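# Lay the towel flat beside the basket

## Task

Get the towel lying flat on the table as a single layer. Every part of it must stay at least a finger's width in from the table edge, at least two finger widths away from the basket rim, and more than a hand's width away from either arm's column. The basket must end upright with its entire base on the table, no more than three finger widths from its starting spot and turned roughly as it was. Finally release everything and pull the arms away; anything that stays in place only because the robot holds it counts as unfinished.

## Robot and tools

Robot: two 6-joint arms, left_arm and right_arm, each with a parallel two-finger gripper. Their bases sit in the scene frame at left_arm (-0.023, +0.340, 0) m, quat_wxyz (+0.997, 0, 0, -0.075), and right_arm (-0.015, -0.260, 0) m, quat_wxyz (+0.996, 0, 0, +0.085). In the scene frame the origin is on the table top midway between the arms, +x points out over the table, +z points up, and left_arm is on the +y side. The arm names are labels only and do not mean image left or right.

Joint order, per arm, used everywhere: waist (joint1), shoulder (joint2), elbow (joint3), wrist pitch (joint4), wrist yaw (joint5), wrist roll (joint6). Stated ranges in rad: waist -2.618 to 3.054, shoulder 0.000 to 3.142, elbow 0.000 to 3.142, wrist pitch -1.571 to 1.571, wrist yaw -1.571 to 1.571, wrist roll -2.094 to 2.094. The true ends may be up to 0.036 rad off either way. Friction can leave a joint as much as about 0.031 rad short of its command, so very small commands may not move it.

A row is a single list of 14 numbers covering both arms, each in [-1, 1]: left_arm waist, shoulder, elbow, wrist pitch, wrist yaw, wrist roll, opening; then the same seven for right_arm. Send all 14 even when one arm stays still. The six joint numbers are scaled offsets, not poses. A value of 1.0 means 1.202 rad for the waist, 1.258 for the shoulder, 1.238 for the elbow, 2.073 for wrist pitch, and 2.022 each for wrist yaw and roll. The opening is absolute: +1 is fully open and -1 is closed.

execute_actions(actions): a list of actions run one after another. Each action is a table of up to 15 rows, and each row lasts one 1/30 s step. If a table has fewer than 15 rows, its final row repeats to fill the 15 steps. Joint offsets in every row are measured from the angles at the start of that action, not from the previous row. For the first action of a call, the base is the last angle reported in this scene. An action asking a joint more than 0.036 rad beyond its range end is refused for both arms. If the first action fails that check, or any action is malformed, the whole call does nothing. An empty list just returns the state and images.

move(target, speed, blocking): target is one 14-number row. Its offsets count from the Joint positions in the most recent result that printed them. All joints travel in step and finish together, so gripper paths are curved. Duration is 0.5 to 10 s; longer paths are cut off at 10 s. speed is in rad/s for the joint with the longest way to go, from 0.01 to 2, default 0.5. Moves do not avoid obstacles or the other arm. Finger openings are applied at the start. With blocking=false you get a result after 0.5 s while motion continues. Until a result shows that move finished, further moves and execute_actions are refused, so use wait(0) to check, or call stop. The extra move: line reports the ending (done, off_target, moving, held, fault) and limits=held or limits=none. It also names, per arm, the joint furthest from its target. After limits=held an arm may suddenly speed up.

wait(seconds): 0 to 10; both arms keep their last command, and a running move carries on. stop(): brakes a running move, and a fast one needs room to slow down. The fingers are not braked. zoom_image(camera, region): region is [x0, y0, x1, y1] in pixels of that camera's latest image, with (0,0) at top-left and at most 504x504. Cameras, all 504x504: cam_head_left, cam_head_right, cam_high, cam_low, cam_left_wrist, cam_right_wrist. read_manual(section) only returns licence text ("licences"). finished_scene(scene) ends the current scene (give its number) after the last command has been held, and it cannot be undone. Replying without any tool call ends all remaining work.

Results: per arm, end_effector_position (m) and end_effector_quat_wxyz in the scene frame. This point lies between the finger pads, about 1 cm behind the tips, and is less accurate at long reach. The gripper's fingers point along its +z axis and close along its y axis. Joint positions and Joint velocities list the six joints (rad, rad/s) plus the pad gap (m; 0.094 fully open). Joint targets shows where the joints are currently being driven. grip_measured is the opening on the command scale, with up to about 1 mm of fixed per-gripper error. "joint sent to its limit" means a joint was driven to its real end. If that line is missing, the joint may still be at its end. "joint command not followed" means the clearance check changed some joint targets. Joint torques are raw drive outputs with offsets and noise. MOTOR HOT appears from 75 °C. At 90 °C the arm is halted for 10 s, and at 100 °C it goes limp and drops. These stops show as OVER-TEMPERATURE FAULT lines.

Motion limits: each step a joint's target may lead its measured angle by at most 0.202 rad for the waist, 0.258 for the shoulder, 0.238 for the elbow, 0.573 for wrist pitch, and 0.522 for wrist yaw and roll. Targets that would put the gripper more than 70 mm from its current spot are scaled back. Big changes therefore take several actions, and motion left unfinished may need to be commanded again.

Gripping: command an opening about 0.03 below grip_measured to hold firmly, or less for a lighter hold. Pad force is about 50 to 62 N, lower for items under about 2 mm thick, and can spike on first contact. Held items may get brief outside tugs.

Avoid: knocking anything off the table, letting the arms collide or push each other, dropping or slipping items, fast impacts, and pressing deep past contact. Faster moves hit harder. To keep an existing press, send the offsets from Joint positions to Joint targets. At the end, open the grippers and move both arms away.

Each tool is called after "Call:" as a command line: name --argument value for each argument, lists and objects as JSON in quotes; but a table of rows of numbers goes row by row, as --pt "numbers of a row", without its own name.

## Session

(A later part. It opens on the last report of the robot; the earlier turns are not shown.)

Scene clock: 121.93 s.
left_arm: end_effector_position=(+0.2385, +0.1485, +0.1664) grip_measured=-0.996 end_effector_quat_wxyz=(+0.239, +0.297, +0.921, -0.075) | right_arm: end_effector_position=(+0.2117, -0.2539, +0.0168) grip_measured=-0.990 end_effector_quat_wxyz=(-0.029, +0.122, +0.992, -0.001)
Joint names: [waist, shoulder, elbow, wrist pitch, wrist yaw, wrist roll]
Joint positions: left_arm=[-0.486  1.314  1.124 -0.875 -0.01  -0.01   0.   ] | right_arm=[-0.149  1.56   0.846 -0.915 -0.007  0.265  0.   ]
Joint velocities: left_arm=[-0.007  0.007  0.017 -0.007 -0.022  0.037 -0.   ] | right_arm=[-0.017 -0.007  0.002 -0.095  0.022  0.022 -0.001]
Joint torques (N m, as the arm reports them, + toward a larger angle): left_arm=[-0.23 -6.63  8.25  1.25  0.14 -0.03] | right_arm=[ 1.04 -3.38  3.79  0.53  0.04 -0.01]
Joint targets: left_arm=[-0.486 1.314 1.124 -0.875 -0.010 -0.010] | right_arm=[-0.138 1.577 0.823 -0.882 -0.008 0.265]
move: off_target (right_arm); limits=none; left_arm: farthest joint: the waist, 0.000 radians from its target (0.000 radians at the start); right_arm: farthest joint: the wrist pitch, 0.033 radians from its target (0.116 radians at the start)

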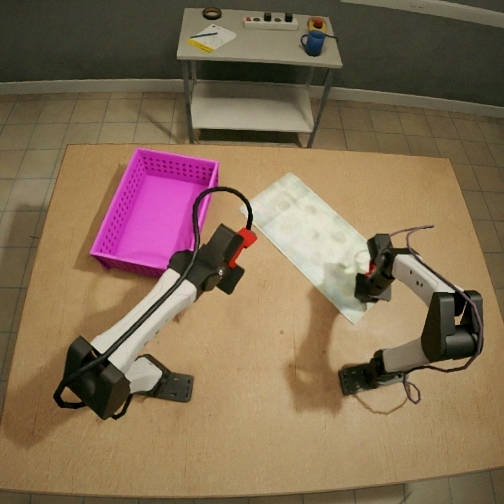

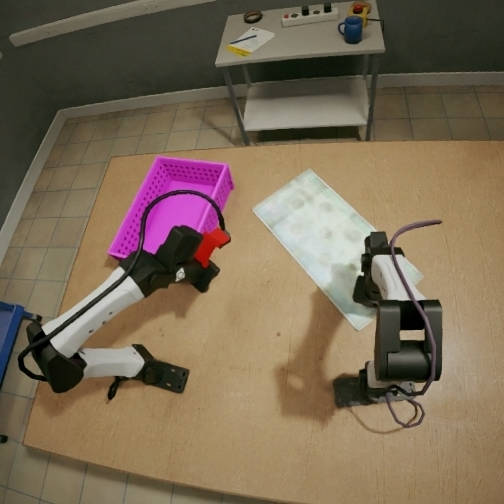

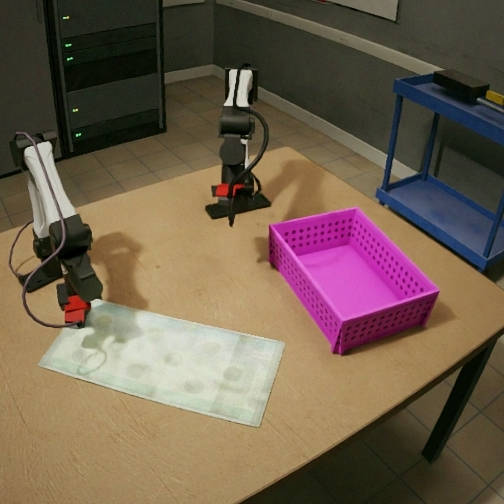

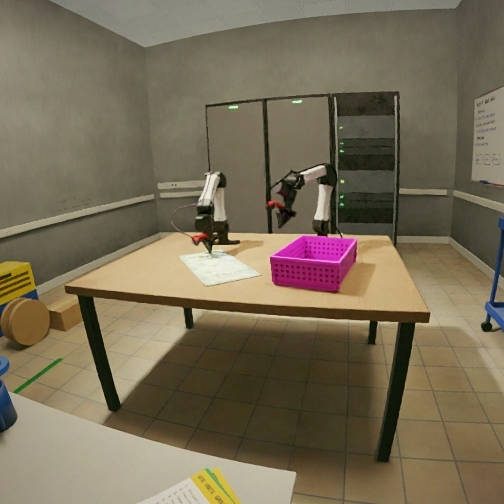

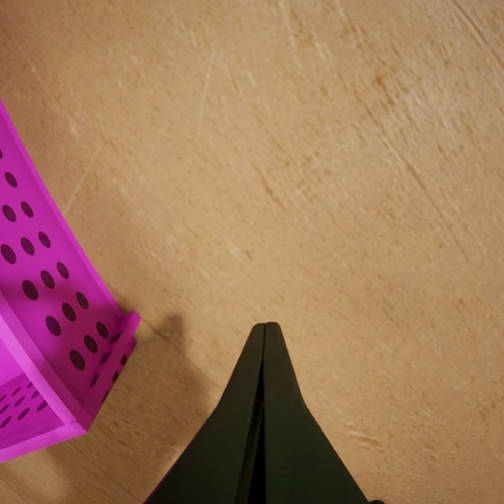

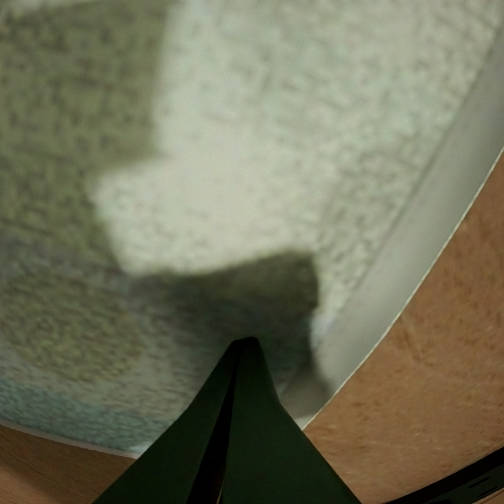

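Call:
execute_actions --actions '[[[0,0,0,0,0,0,-1,0,0.022,-0.0098,0.018,0,0,-1],[0,0,0,0,0,0,-1,0,0.0305,-0.001,0.0205,0,0,-1],[0,0,0,0,0,0,-1,0,0.039,0.0077,0.023,0,0,-1],[0,0,0,0,0,0,-1,0,0.0474,0.0165,0.025,0,0,-1],[0,0,0,0,0,0,-1,0,0.0559,0.0253,0.0273,0,0,-1],[0,0,0,0,0,0,-1,0,0.0644,0.034,0.0296,0,0,-1],[0,0,0,0,0,0,-1,0,0.0729,0.0428,0.0319,0,0,-1],[0,0,0,0,0,0,-1,0,0.0813,0.0516,0.0341,0,0,-1],[0,0,0,0,0,0,-1,0,0.0898,0.0604,0.0364,0,0,-1],[0,0,0,0,0,0,-1,0,0.0983,0.0691,0.0387,0,0,-1],[0,0,0,0,0,0,-1,0,0.1068,0.0779,0.0409,0,0,-1],[0,0,0,0,0,0,-1,0,0.1153,0.0867,0.0432,0,0,-1],[0,0,0,0,0,0,-1,0,0.1237,0.0955,0.0455,0,0,-1],[0,0,0,0,0,0,-1,0,0.1322,0.1042,0.0477,0,0,-1],[0,0,0,0,0,0,-1,0,0.1407,0.113,0.05,0,0,-1]]]'

Call:
wait --seconds 0.3

Scene clock: 123.60 s.
left_arm: end_effector_position=(+0.2385, +0.1485, +0.1664) grip_measured=-0.996 end_effector_quat_wxyz=(+0.239, +0.297, +0.921, -0.075) | right_arm: end_effector_position=(+0.2434, -0.2533, +0.0166) grip_measured=-0.990 end_effector_quat_wxyz=(-0.028, +0.122, +0.992, -0.001)
Joint names: [waist, shoulder, elbow, wrist pitch, wrist yaw, wrist roll]
Joint positions: left_arm=[-0.486  1.314  1.124 -0.875 -0.01  -0.01   0.   ] | right_arm=[-0.149  1.676  0.967 -0.918 -0.007  0.265  0.   ]
Joint velocities: left_arm=[-0.012 -0.017  0.002  0.007  0.022 -0.022  0.   ] | right_arm=[-0.007  0.286  0.315  0.095 -0.007  0.007 -0.001]
Joint torques (N m, as the arm reports them, + toward a larger angle): left_arm=[-0.22 -6.67  8.06  1.27  0.12 -0.02] | right_arm=[ 0.17 -2.45  5.5   1.1   0.06  0.01]
Joint targets: left_arm=[-0.486 1.314 1.124 -0.875 -0.010 -0.010] | right_arm=[-0.149 1.737 0.986 -0.811 -0.007 0.265]

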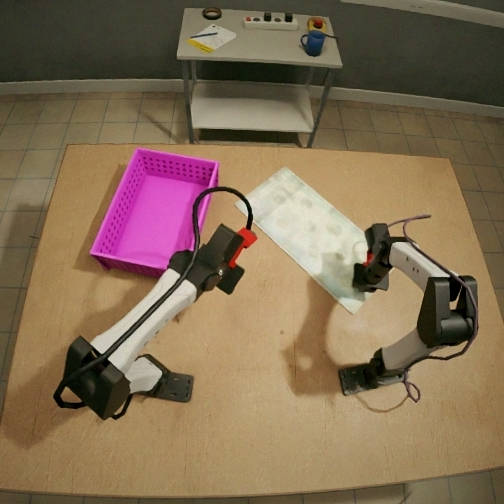

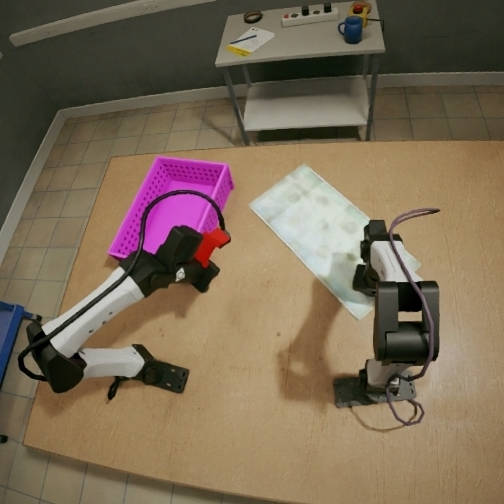

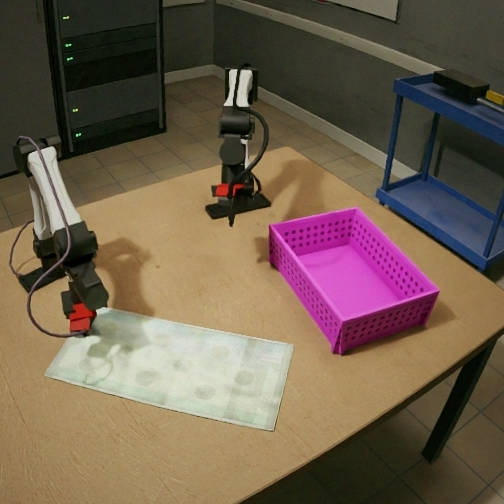

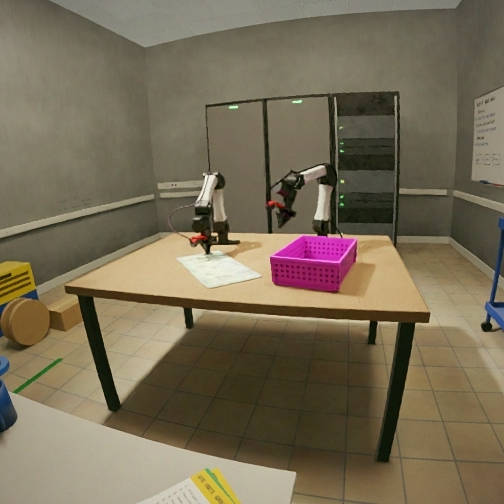

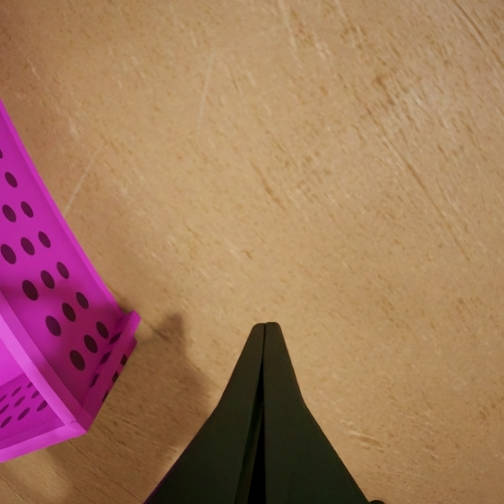

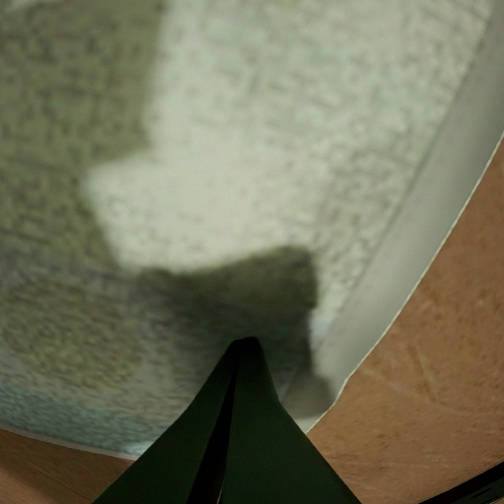

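Scene clock: 123.90 s.
left_arm: end_effector_position=(+0.2385, +0.1485, +0.1664) grip_measured=-0.996 end_effector_quat_wxyz=(+0.239, +0.297, +0.921, -0.075) | right_arm: end_effector_position=(+0.2531, -0.2531, +0.0167) grip_measured=-0.990 end_effector_quat_wxyz=(-0.018, +0.122, +0.992, +0.001)
Joint names: [waist, shoulder, elbow, wrist pitch, wrist yaw, wrist roll]
Joint positions: left_arm=[-0.486  1.314  1.124 -0.875 -0.01  -0.01   0.   ] | right_arm=[-0.149  1.691  0.986 -0.9   -0.007  0.265  0.   ]
Joint velocities: left_arm=[-0.002  0.017  0.002 -0.066 -0.022  0.051 -0.   ] | right_arm=[ 0.017  0.012 -0.007  0.066 -0.007 -0.022 -0.   ]
Joint torques (N m, as the arm reports them, + toward a larger angle): left_arm=[-0.17 -6.61  8.14  1.26  0.12 -0.03] | right_arm=[ 0.18 -2.56  5.48  1.05  0.06  0.  ]
Joint targets: left_arm=[-0.486 1.314 1.124 -0.875 -0.010 -0.010] | right_arm=[-0.149 1.737 0.985 -0.811 -0.007 0.265]
wait: 0.30 s; no rest

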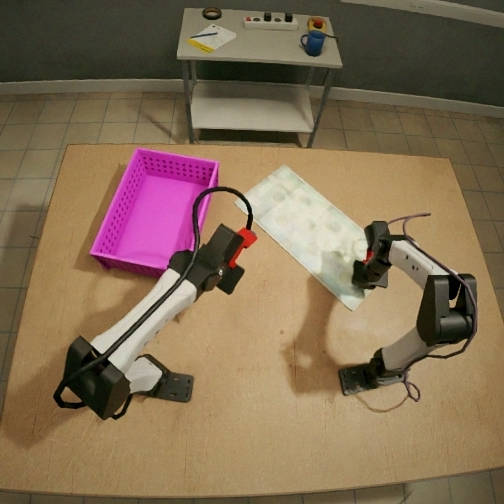

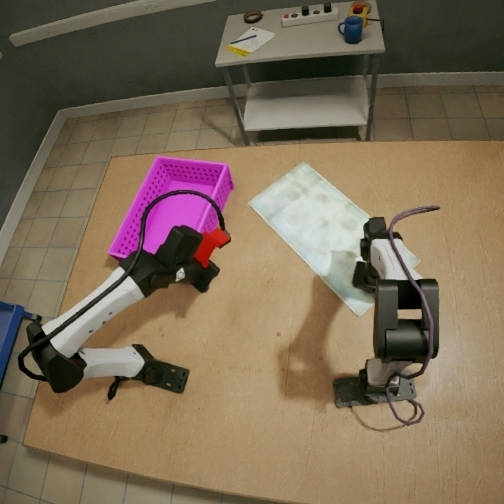

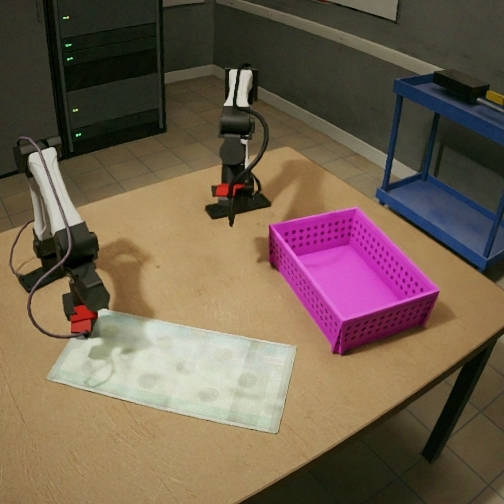

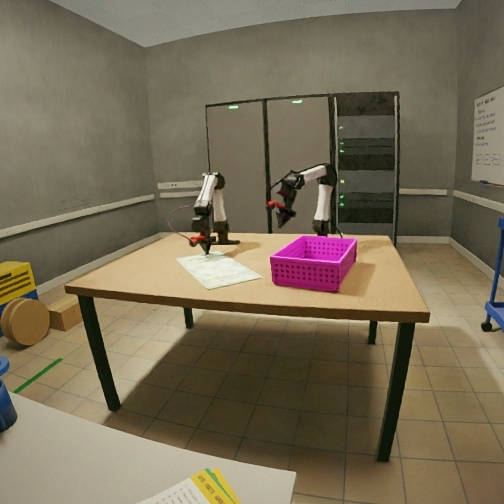

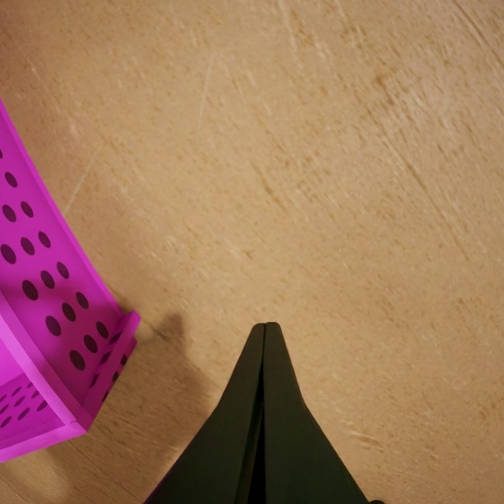

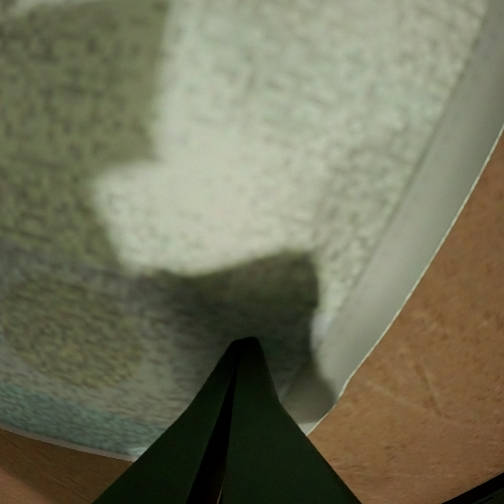

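Call:
execute_actions --actions '[[[0,0,0,0,0,0,-1,-0.012,0.034,0,0.01,0,0,-1],[0,0,0,0,0,0,-1,-0.024,0.034,0,0.01,0,0,-1],[0,0,0,0,0,0,-1,-0.036,0.034,0,0.01,0,0,-1],[0,0,0,0,0,0,-1,-0.048,0.034,0,0.01,0,0,-1],[0,0,0,0,0,0,-1,-0.06,0.034,0,0.01,0,0,-1],[0,0,0,0,0,0,-1,-0.072,0.034,0,0.01,0,0,-1],[0,0,0,0,0,0,-1,-0.084,0.034,0,0.01,0,0,-1],[0,0,0,0,0,0,-1,-0.096,0.034,0,0.01,0,0,-1],[0,0,0,0,0,0,-1,-0.108,0.034,0,0.01,0,0,-1],[0,0,0,0,0,0,-1,-0.12,0.034,0,0.01,0,0,-1],[0,0,0,0,0,0,-1,-0.132,0.034,0,0.01,0,0,-1],[0,0,0,0,0,0,-1,-0.144,0.034,0,0.01,0,0,-1],[0,0,0,0,0,0,-1,-0.156,0.034,0,0.01,0,0,-1],[0,0,0,0,0,0,-1,-0.168,0.034,0,0.01,0,0,-1],[0,0,0,0,0,0,-1,-0.18,0.034,0,0.01,0,0,-1]]]'

Call:
wait --seconds 0.3

Scene clock: 125.20 s.
left_arm: end_effector_position=(+0.2385, +0.1485, +0.1664) grip_measured=-0.996 end_effector_quat_wxyz=(+0.239, +0.297, +0.921, -0.075) | right_arm: end_effector_position=(+0.2503, -0.2957, +0.0169) grip_measured=-0.990 end_effector_quat_wxyz=(-0.019, +0.210, +0.977, +0.016)
Joint names: [waist, shoulder, elbow, wrist pitch, wrist yaw, wrist roll]
Joint positions: left_arm=[-0.486  1.314  1.124 -0.875 -0.01  -0.01   0.   ] | right_arm=[-0.326  1.691  0.986 -0.903 -0.035  0.265  0.   ]
Joint velocities: left_arm=[-0.017  0.002  0.002 -0.037  0.022  0.037  0.   ] | right_arm=[-0.408  0.007 -0.002  0.022 -0.066 -0.051  0.   ]
Joint torques (N m, as the arm reports them, + toward a larger angle): left_arm=[-0.19 -6.7   8.15  1.28  0.11 -0.03] | right_arm=[-0.97 -2.77  5.55  0.49  0.37  0.  ]
Joint targets: left_arm=[-0.486 1.314 1.124 -0.875 -0.010 -0.010] | right_arm=[-0.365 1.734 0.986 -0.880 -0.007 0.265]

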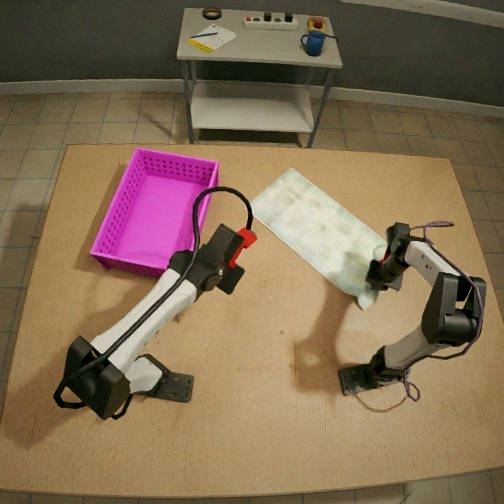

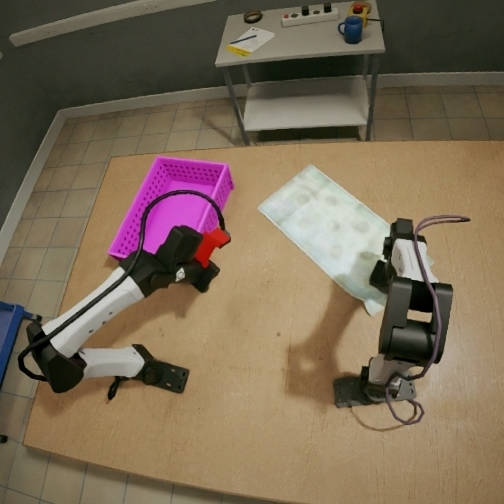

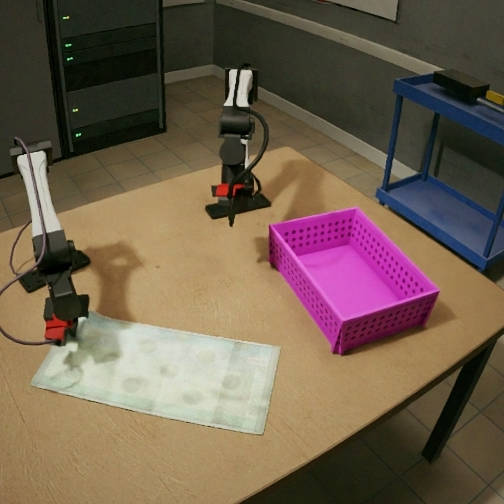

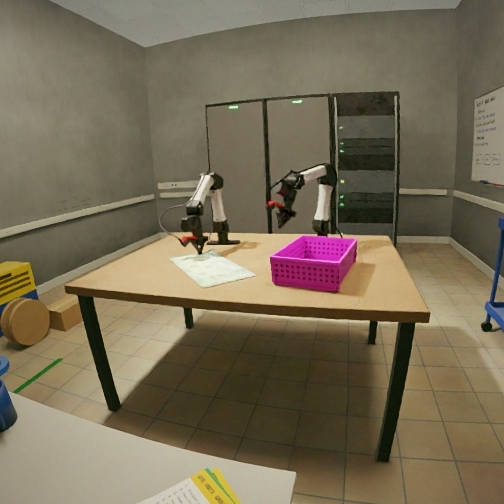

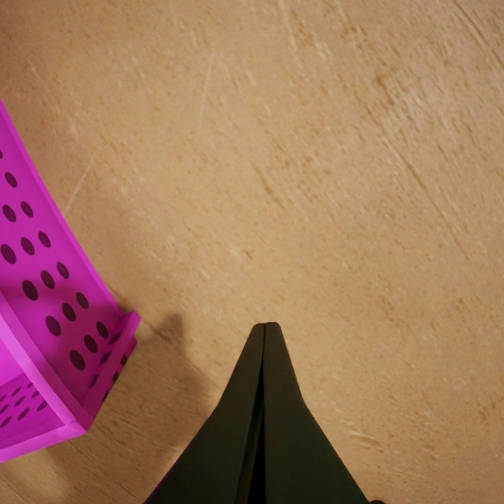

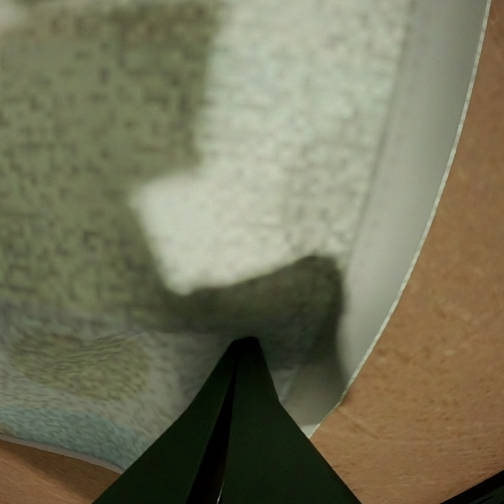

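Scene clock: 125.50 s.
left_arm: end_effector_position=(+0.2385, +0.1485, +0.1664) grip_measured=-0.996 end_effector_quat_wxyz=(+0.239, +0.297, +0.921, -0.075) | right_arm: end_effector_position=(+0.2492, -0.3029, +0.0169) grip_measured=-0.990 end_effector_quat_wxyz=(-0.019, +0.223, +0.975, +0.016)
Joint names: [waist, shoulder, elbow, wrist pitch, wrist yaw, wrist roll]
Joint positions: left_arm=[-0.486  1.314  1.124 -0.875 -0.01  -0.01   0.   ] | right_arm=[-0.353  1.691  0.986 -0.903 -0.035  0.265  0.   ]
Joint velocities: left_arm=[-0.002 -0.002  0.012 -0.007 -0.066  0.066 -0.001] | right_arm=[-0.002  0.002 -0.002 -0.007 -0.007 -0.007  0.   ]
Joint torques (N m, as the arm reports them, + toward a larger angle): left_arm=[-0.19 -6.64  8.12  1.25  0.13 -0.04] | right_arm=[-0.75 -2.77  5.56  0.49  0.36 -0.01]
Joint targets: left_arm=[-0.486 1.314 1.124 -0.875 -0.010 -0.010] | right_arm=[-0.365 1.734 0.986 -0.880 -0.007 0.265]
wait: 0.30 s; at rest by 0.27 s

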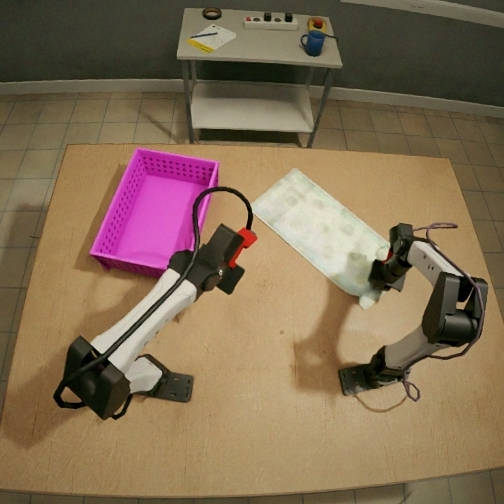

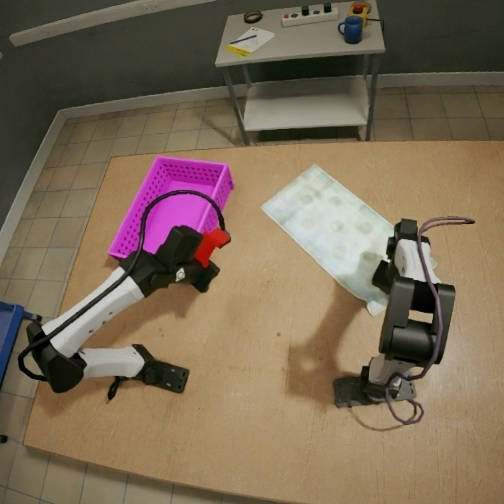

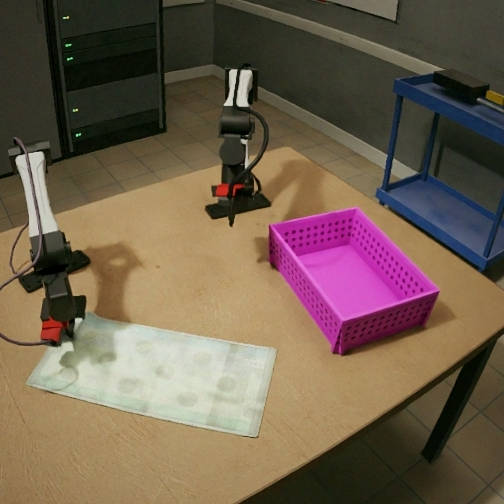

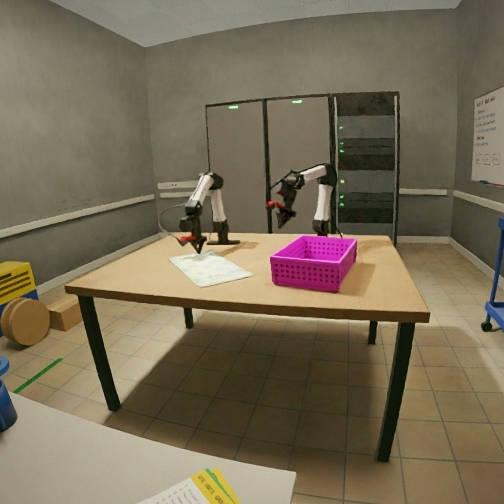

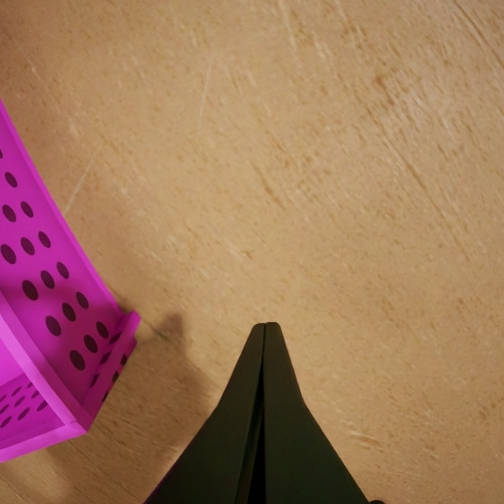

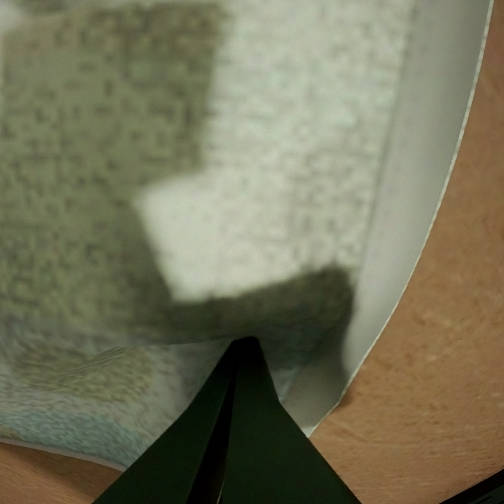

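Call:
execute_actions --actions '[[[0,0,0,0,0,0,-1,0,-0.01,0,-0.006,0,0,-1],[0,0,0,0,0,0,-1,0,-0.02,0,-0.012,0,0,-1],[0,0,0,0,0,0,-1,0,-0.03,0,-0.018,0,0,-1],[0,0,0,0,0,0,-1,0,-0.04,0,-0.024,0,0,-1],[0,0,0,0,0,0,-1,0,-0.05,0,-0.03,0,0,-1],[0,0,0,0,0,0,-1,0,-0.06,0,-0.036,0,0,-1],[0,0,0,0,0,0,-1,0,-0.07,0,-0.042,0,0,-1],[0,0,0,0,0,0,-1,0,-0.08,0,-0.048,0,0,-1],[0,0,0,0,0,0,-1,0,-0.09,0,-0.054,0,0,-1],[0,0,0,0,0,0,-1,0,-0.1,0,-0.06,0,0,-1],[0,0,0,0,0,0,-1,0,-0.11,0,-0.066,0,0,-1],[0,0,0,0,0,0,-1,0,-0.12,0,-0.072,0,0,-1]]]'

Call:
move --target '[0,0,0,0,0,0,-1, -0.6,-0.25,0,0,0,0,-1]' --speed 0.7

Scene clock: 126.57 s.
left_arm: end_effector_position=(+0.2385, +0.1485, +0.1664) grip_measured=-0.996 end_effector_quat_wxyz=(+0.239, +0.297, +0.921, -0.075) | right_arm: end_effector_position=(+0.2328, -0.2995, +0.0510) grip_measured=-0.990 end_effector_quat_wxyz=(-0.006, +0.223, +0.975, +0.018)
Joint names: [waist, shoulder, elbow, wrist pitch, wrist yaw, wrist roll]
Joint positions: left_arm=[-0.486  1.314  1.124 -0.875 -0.01  -0.01   0.   ] | right_arm=[-0.353  1.552  0.986 -1.016 -0.036  0.265  0.   ]
Joint velocities: left_arm=[ 0.012 -0.012 -0.012  0.007 -0.037 -0.007 -0.   ] | right_arm=[-0.007 -0.1   -0.007 -0.168 -0.007 -0.066 -0.001]
Joint torques (N m, as the arm reports them, + toward a larger angle): left_arm=[-0.17 -6.69  8.1   1.26  0.12 -0.03] | right_arm=[ 0.18 -5.31  5.89  0.26  0.06  0.  ]
Joint targets: left_arm=[-0.486 1.314 1.124 -0.875 -0.010 -0.010] | right_arm=[-0.353 1.540 0.986 -1.052 -0.034 0.265]

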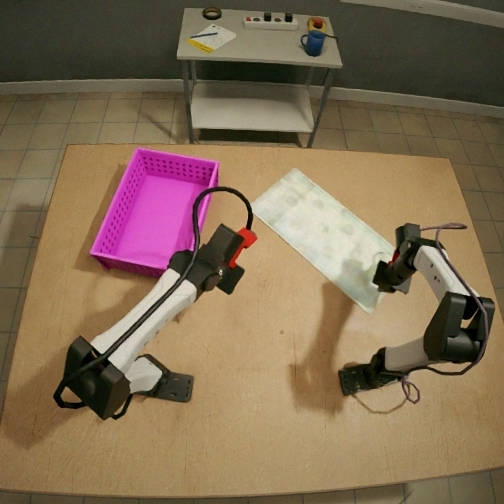

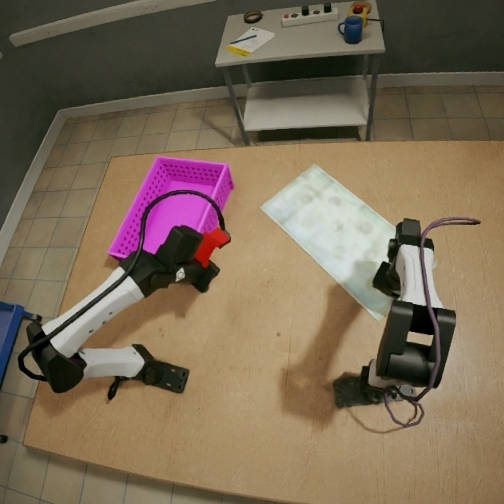

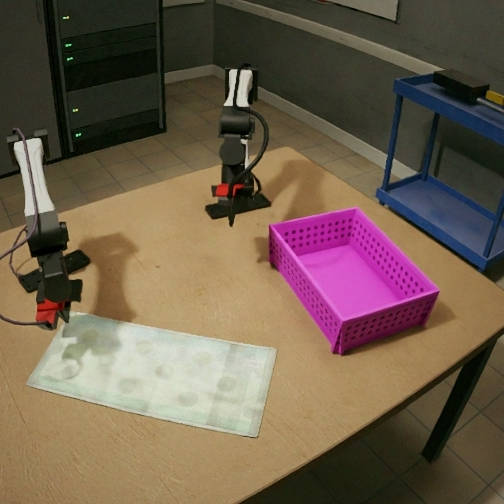

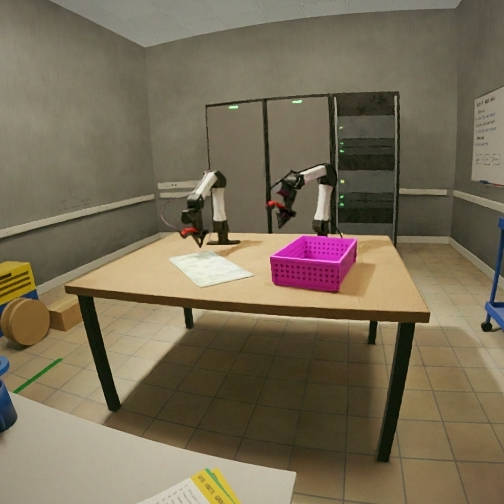

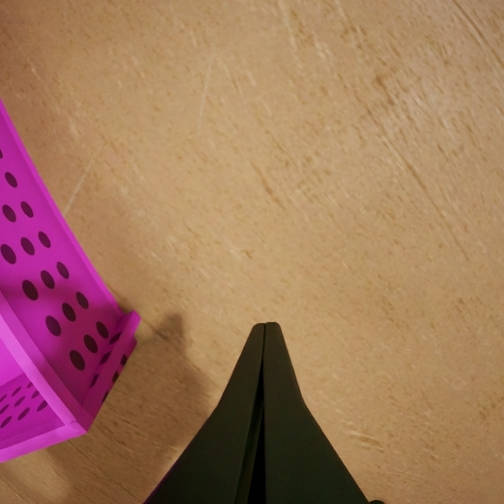

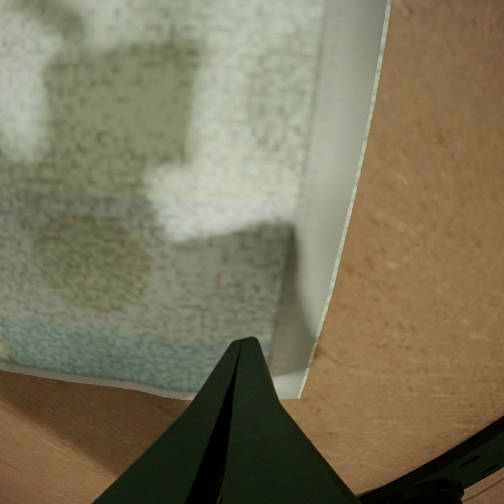

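Scene clock: 128.03 s.
left_arm: end_effector_position=(+0.2385, +0.1485, +0.1664) grip_measured=-0.996 end_effector_quat_wxyz=(+0.239, +0.297, +0.921, -0.075) | right_arm: end_effector_position=(+0.1512, -0.4580, +0.1222) grip_measured=-0.990 end_effector_quat_wxyz=(+0.142, +0.541, +0.829, -0.027)
Joint names: [waist, shoulder, elbow, wrist pitch, wrist yaw, wrist roll]
Joint positions: left_arm=[-0.486  1.314  1.124 -0.875 -0.01  -0.01   0.   ] | right_arm=[-1.066  1.251  0.986 -1.018 -0.038  0.265  0.   ]
Joint velocities: left_arm=[-0.017  0.012 -0.017 -0.022  0.022 -0.066 -0.   ] | right_arm=[-0.002  0.027  0.002  0.007  0.022 -0.022  0.   ]
Joint torques (N m, as the arm reports them, + toward a larger angle): left_arm=[-0.13 -6.72  8.16  1.27  0.12 -0.03] | right_arm=[-0.46 -3.95  6.68  0.91  0.05 -0.02]
Joint targets: left_arm=[-0.486 1.314 1.124 -0.875 -0.010 -0.010] | right_arm=[-1.075 1.238 0.986 -1.016 -0.036 0.265]
move: done; limits=none; left_arm: farthest joint: the waist, 0.000 radians from its target (0.000 radians at the start); right_arm: farthest joint: the shoulder, 0.014 radians from its target (0.315 radians at the start)

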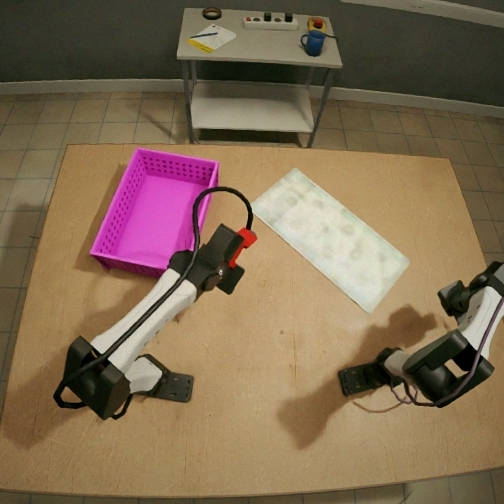

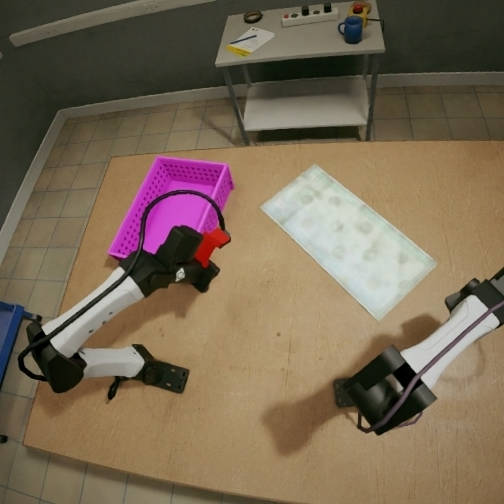

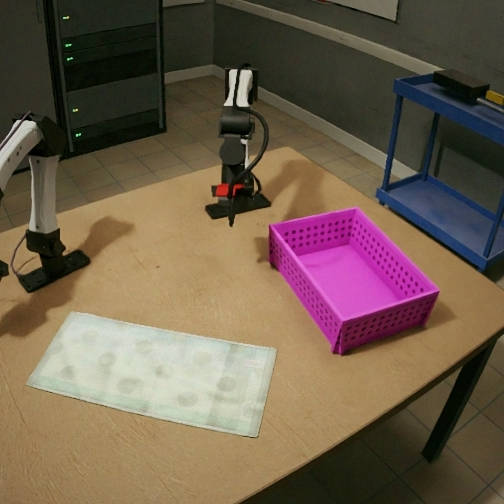

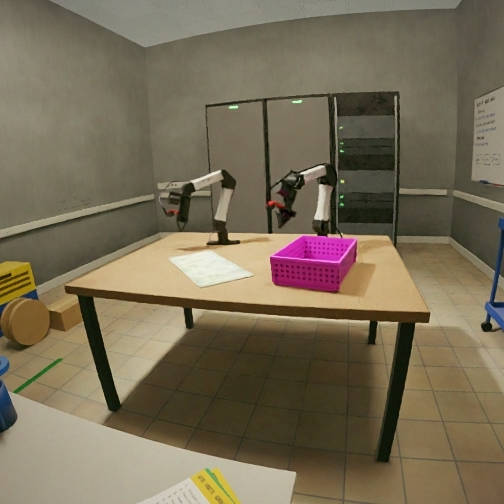

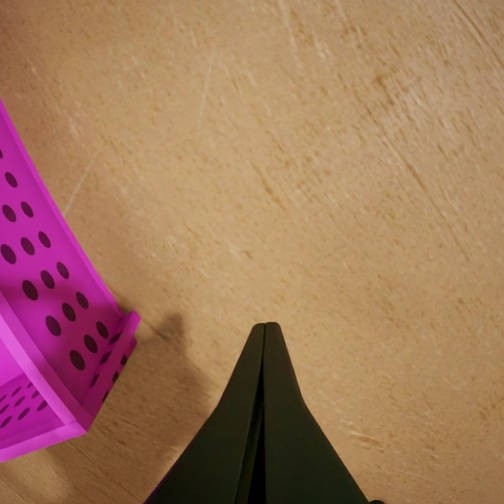

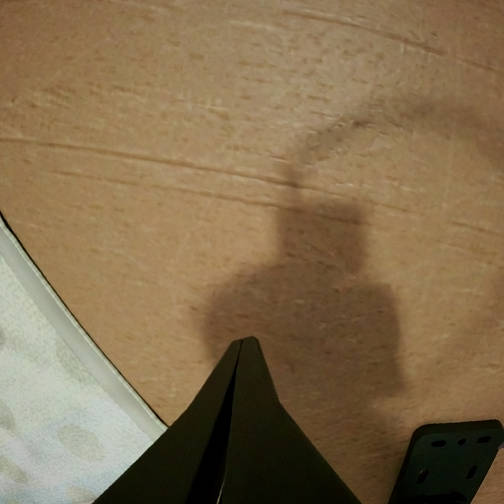

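The towel is flat and clear of the table edge, basket and both columns.

Call:
finished_scene --scene 1

The scene is finished: the task was done.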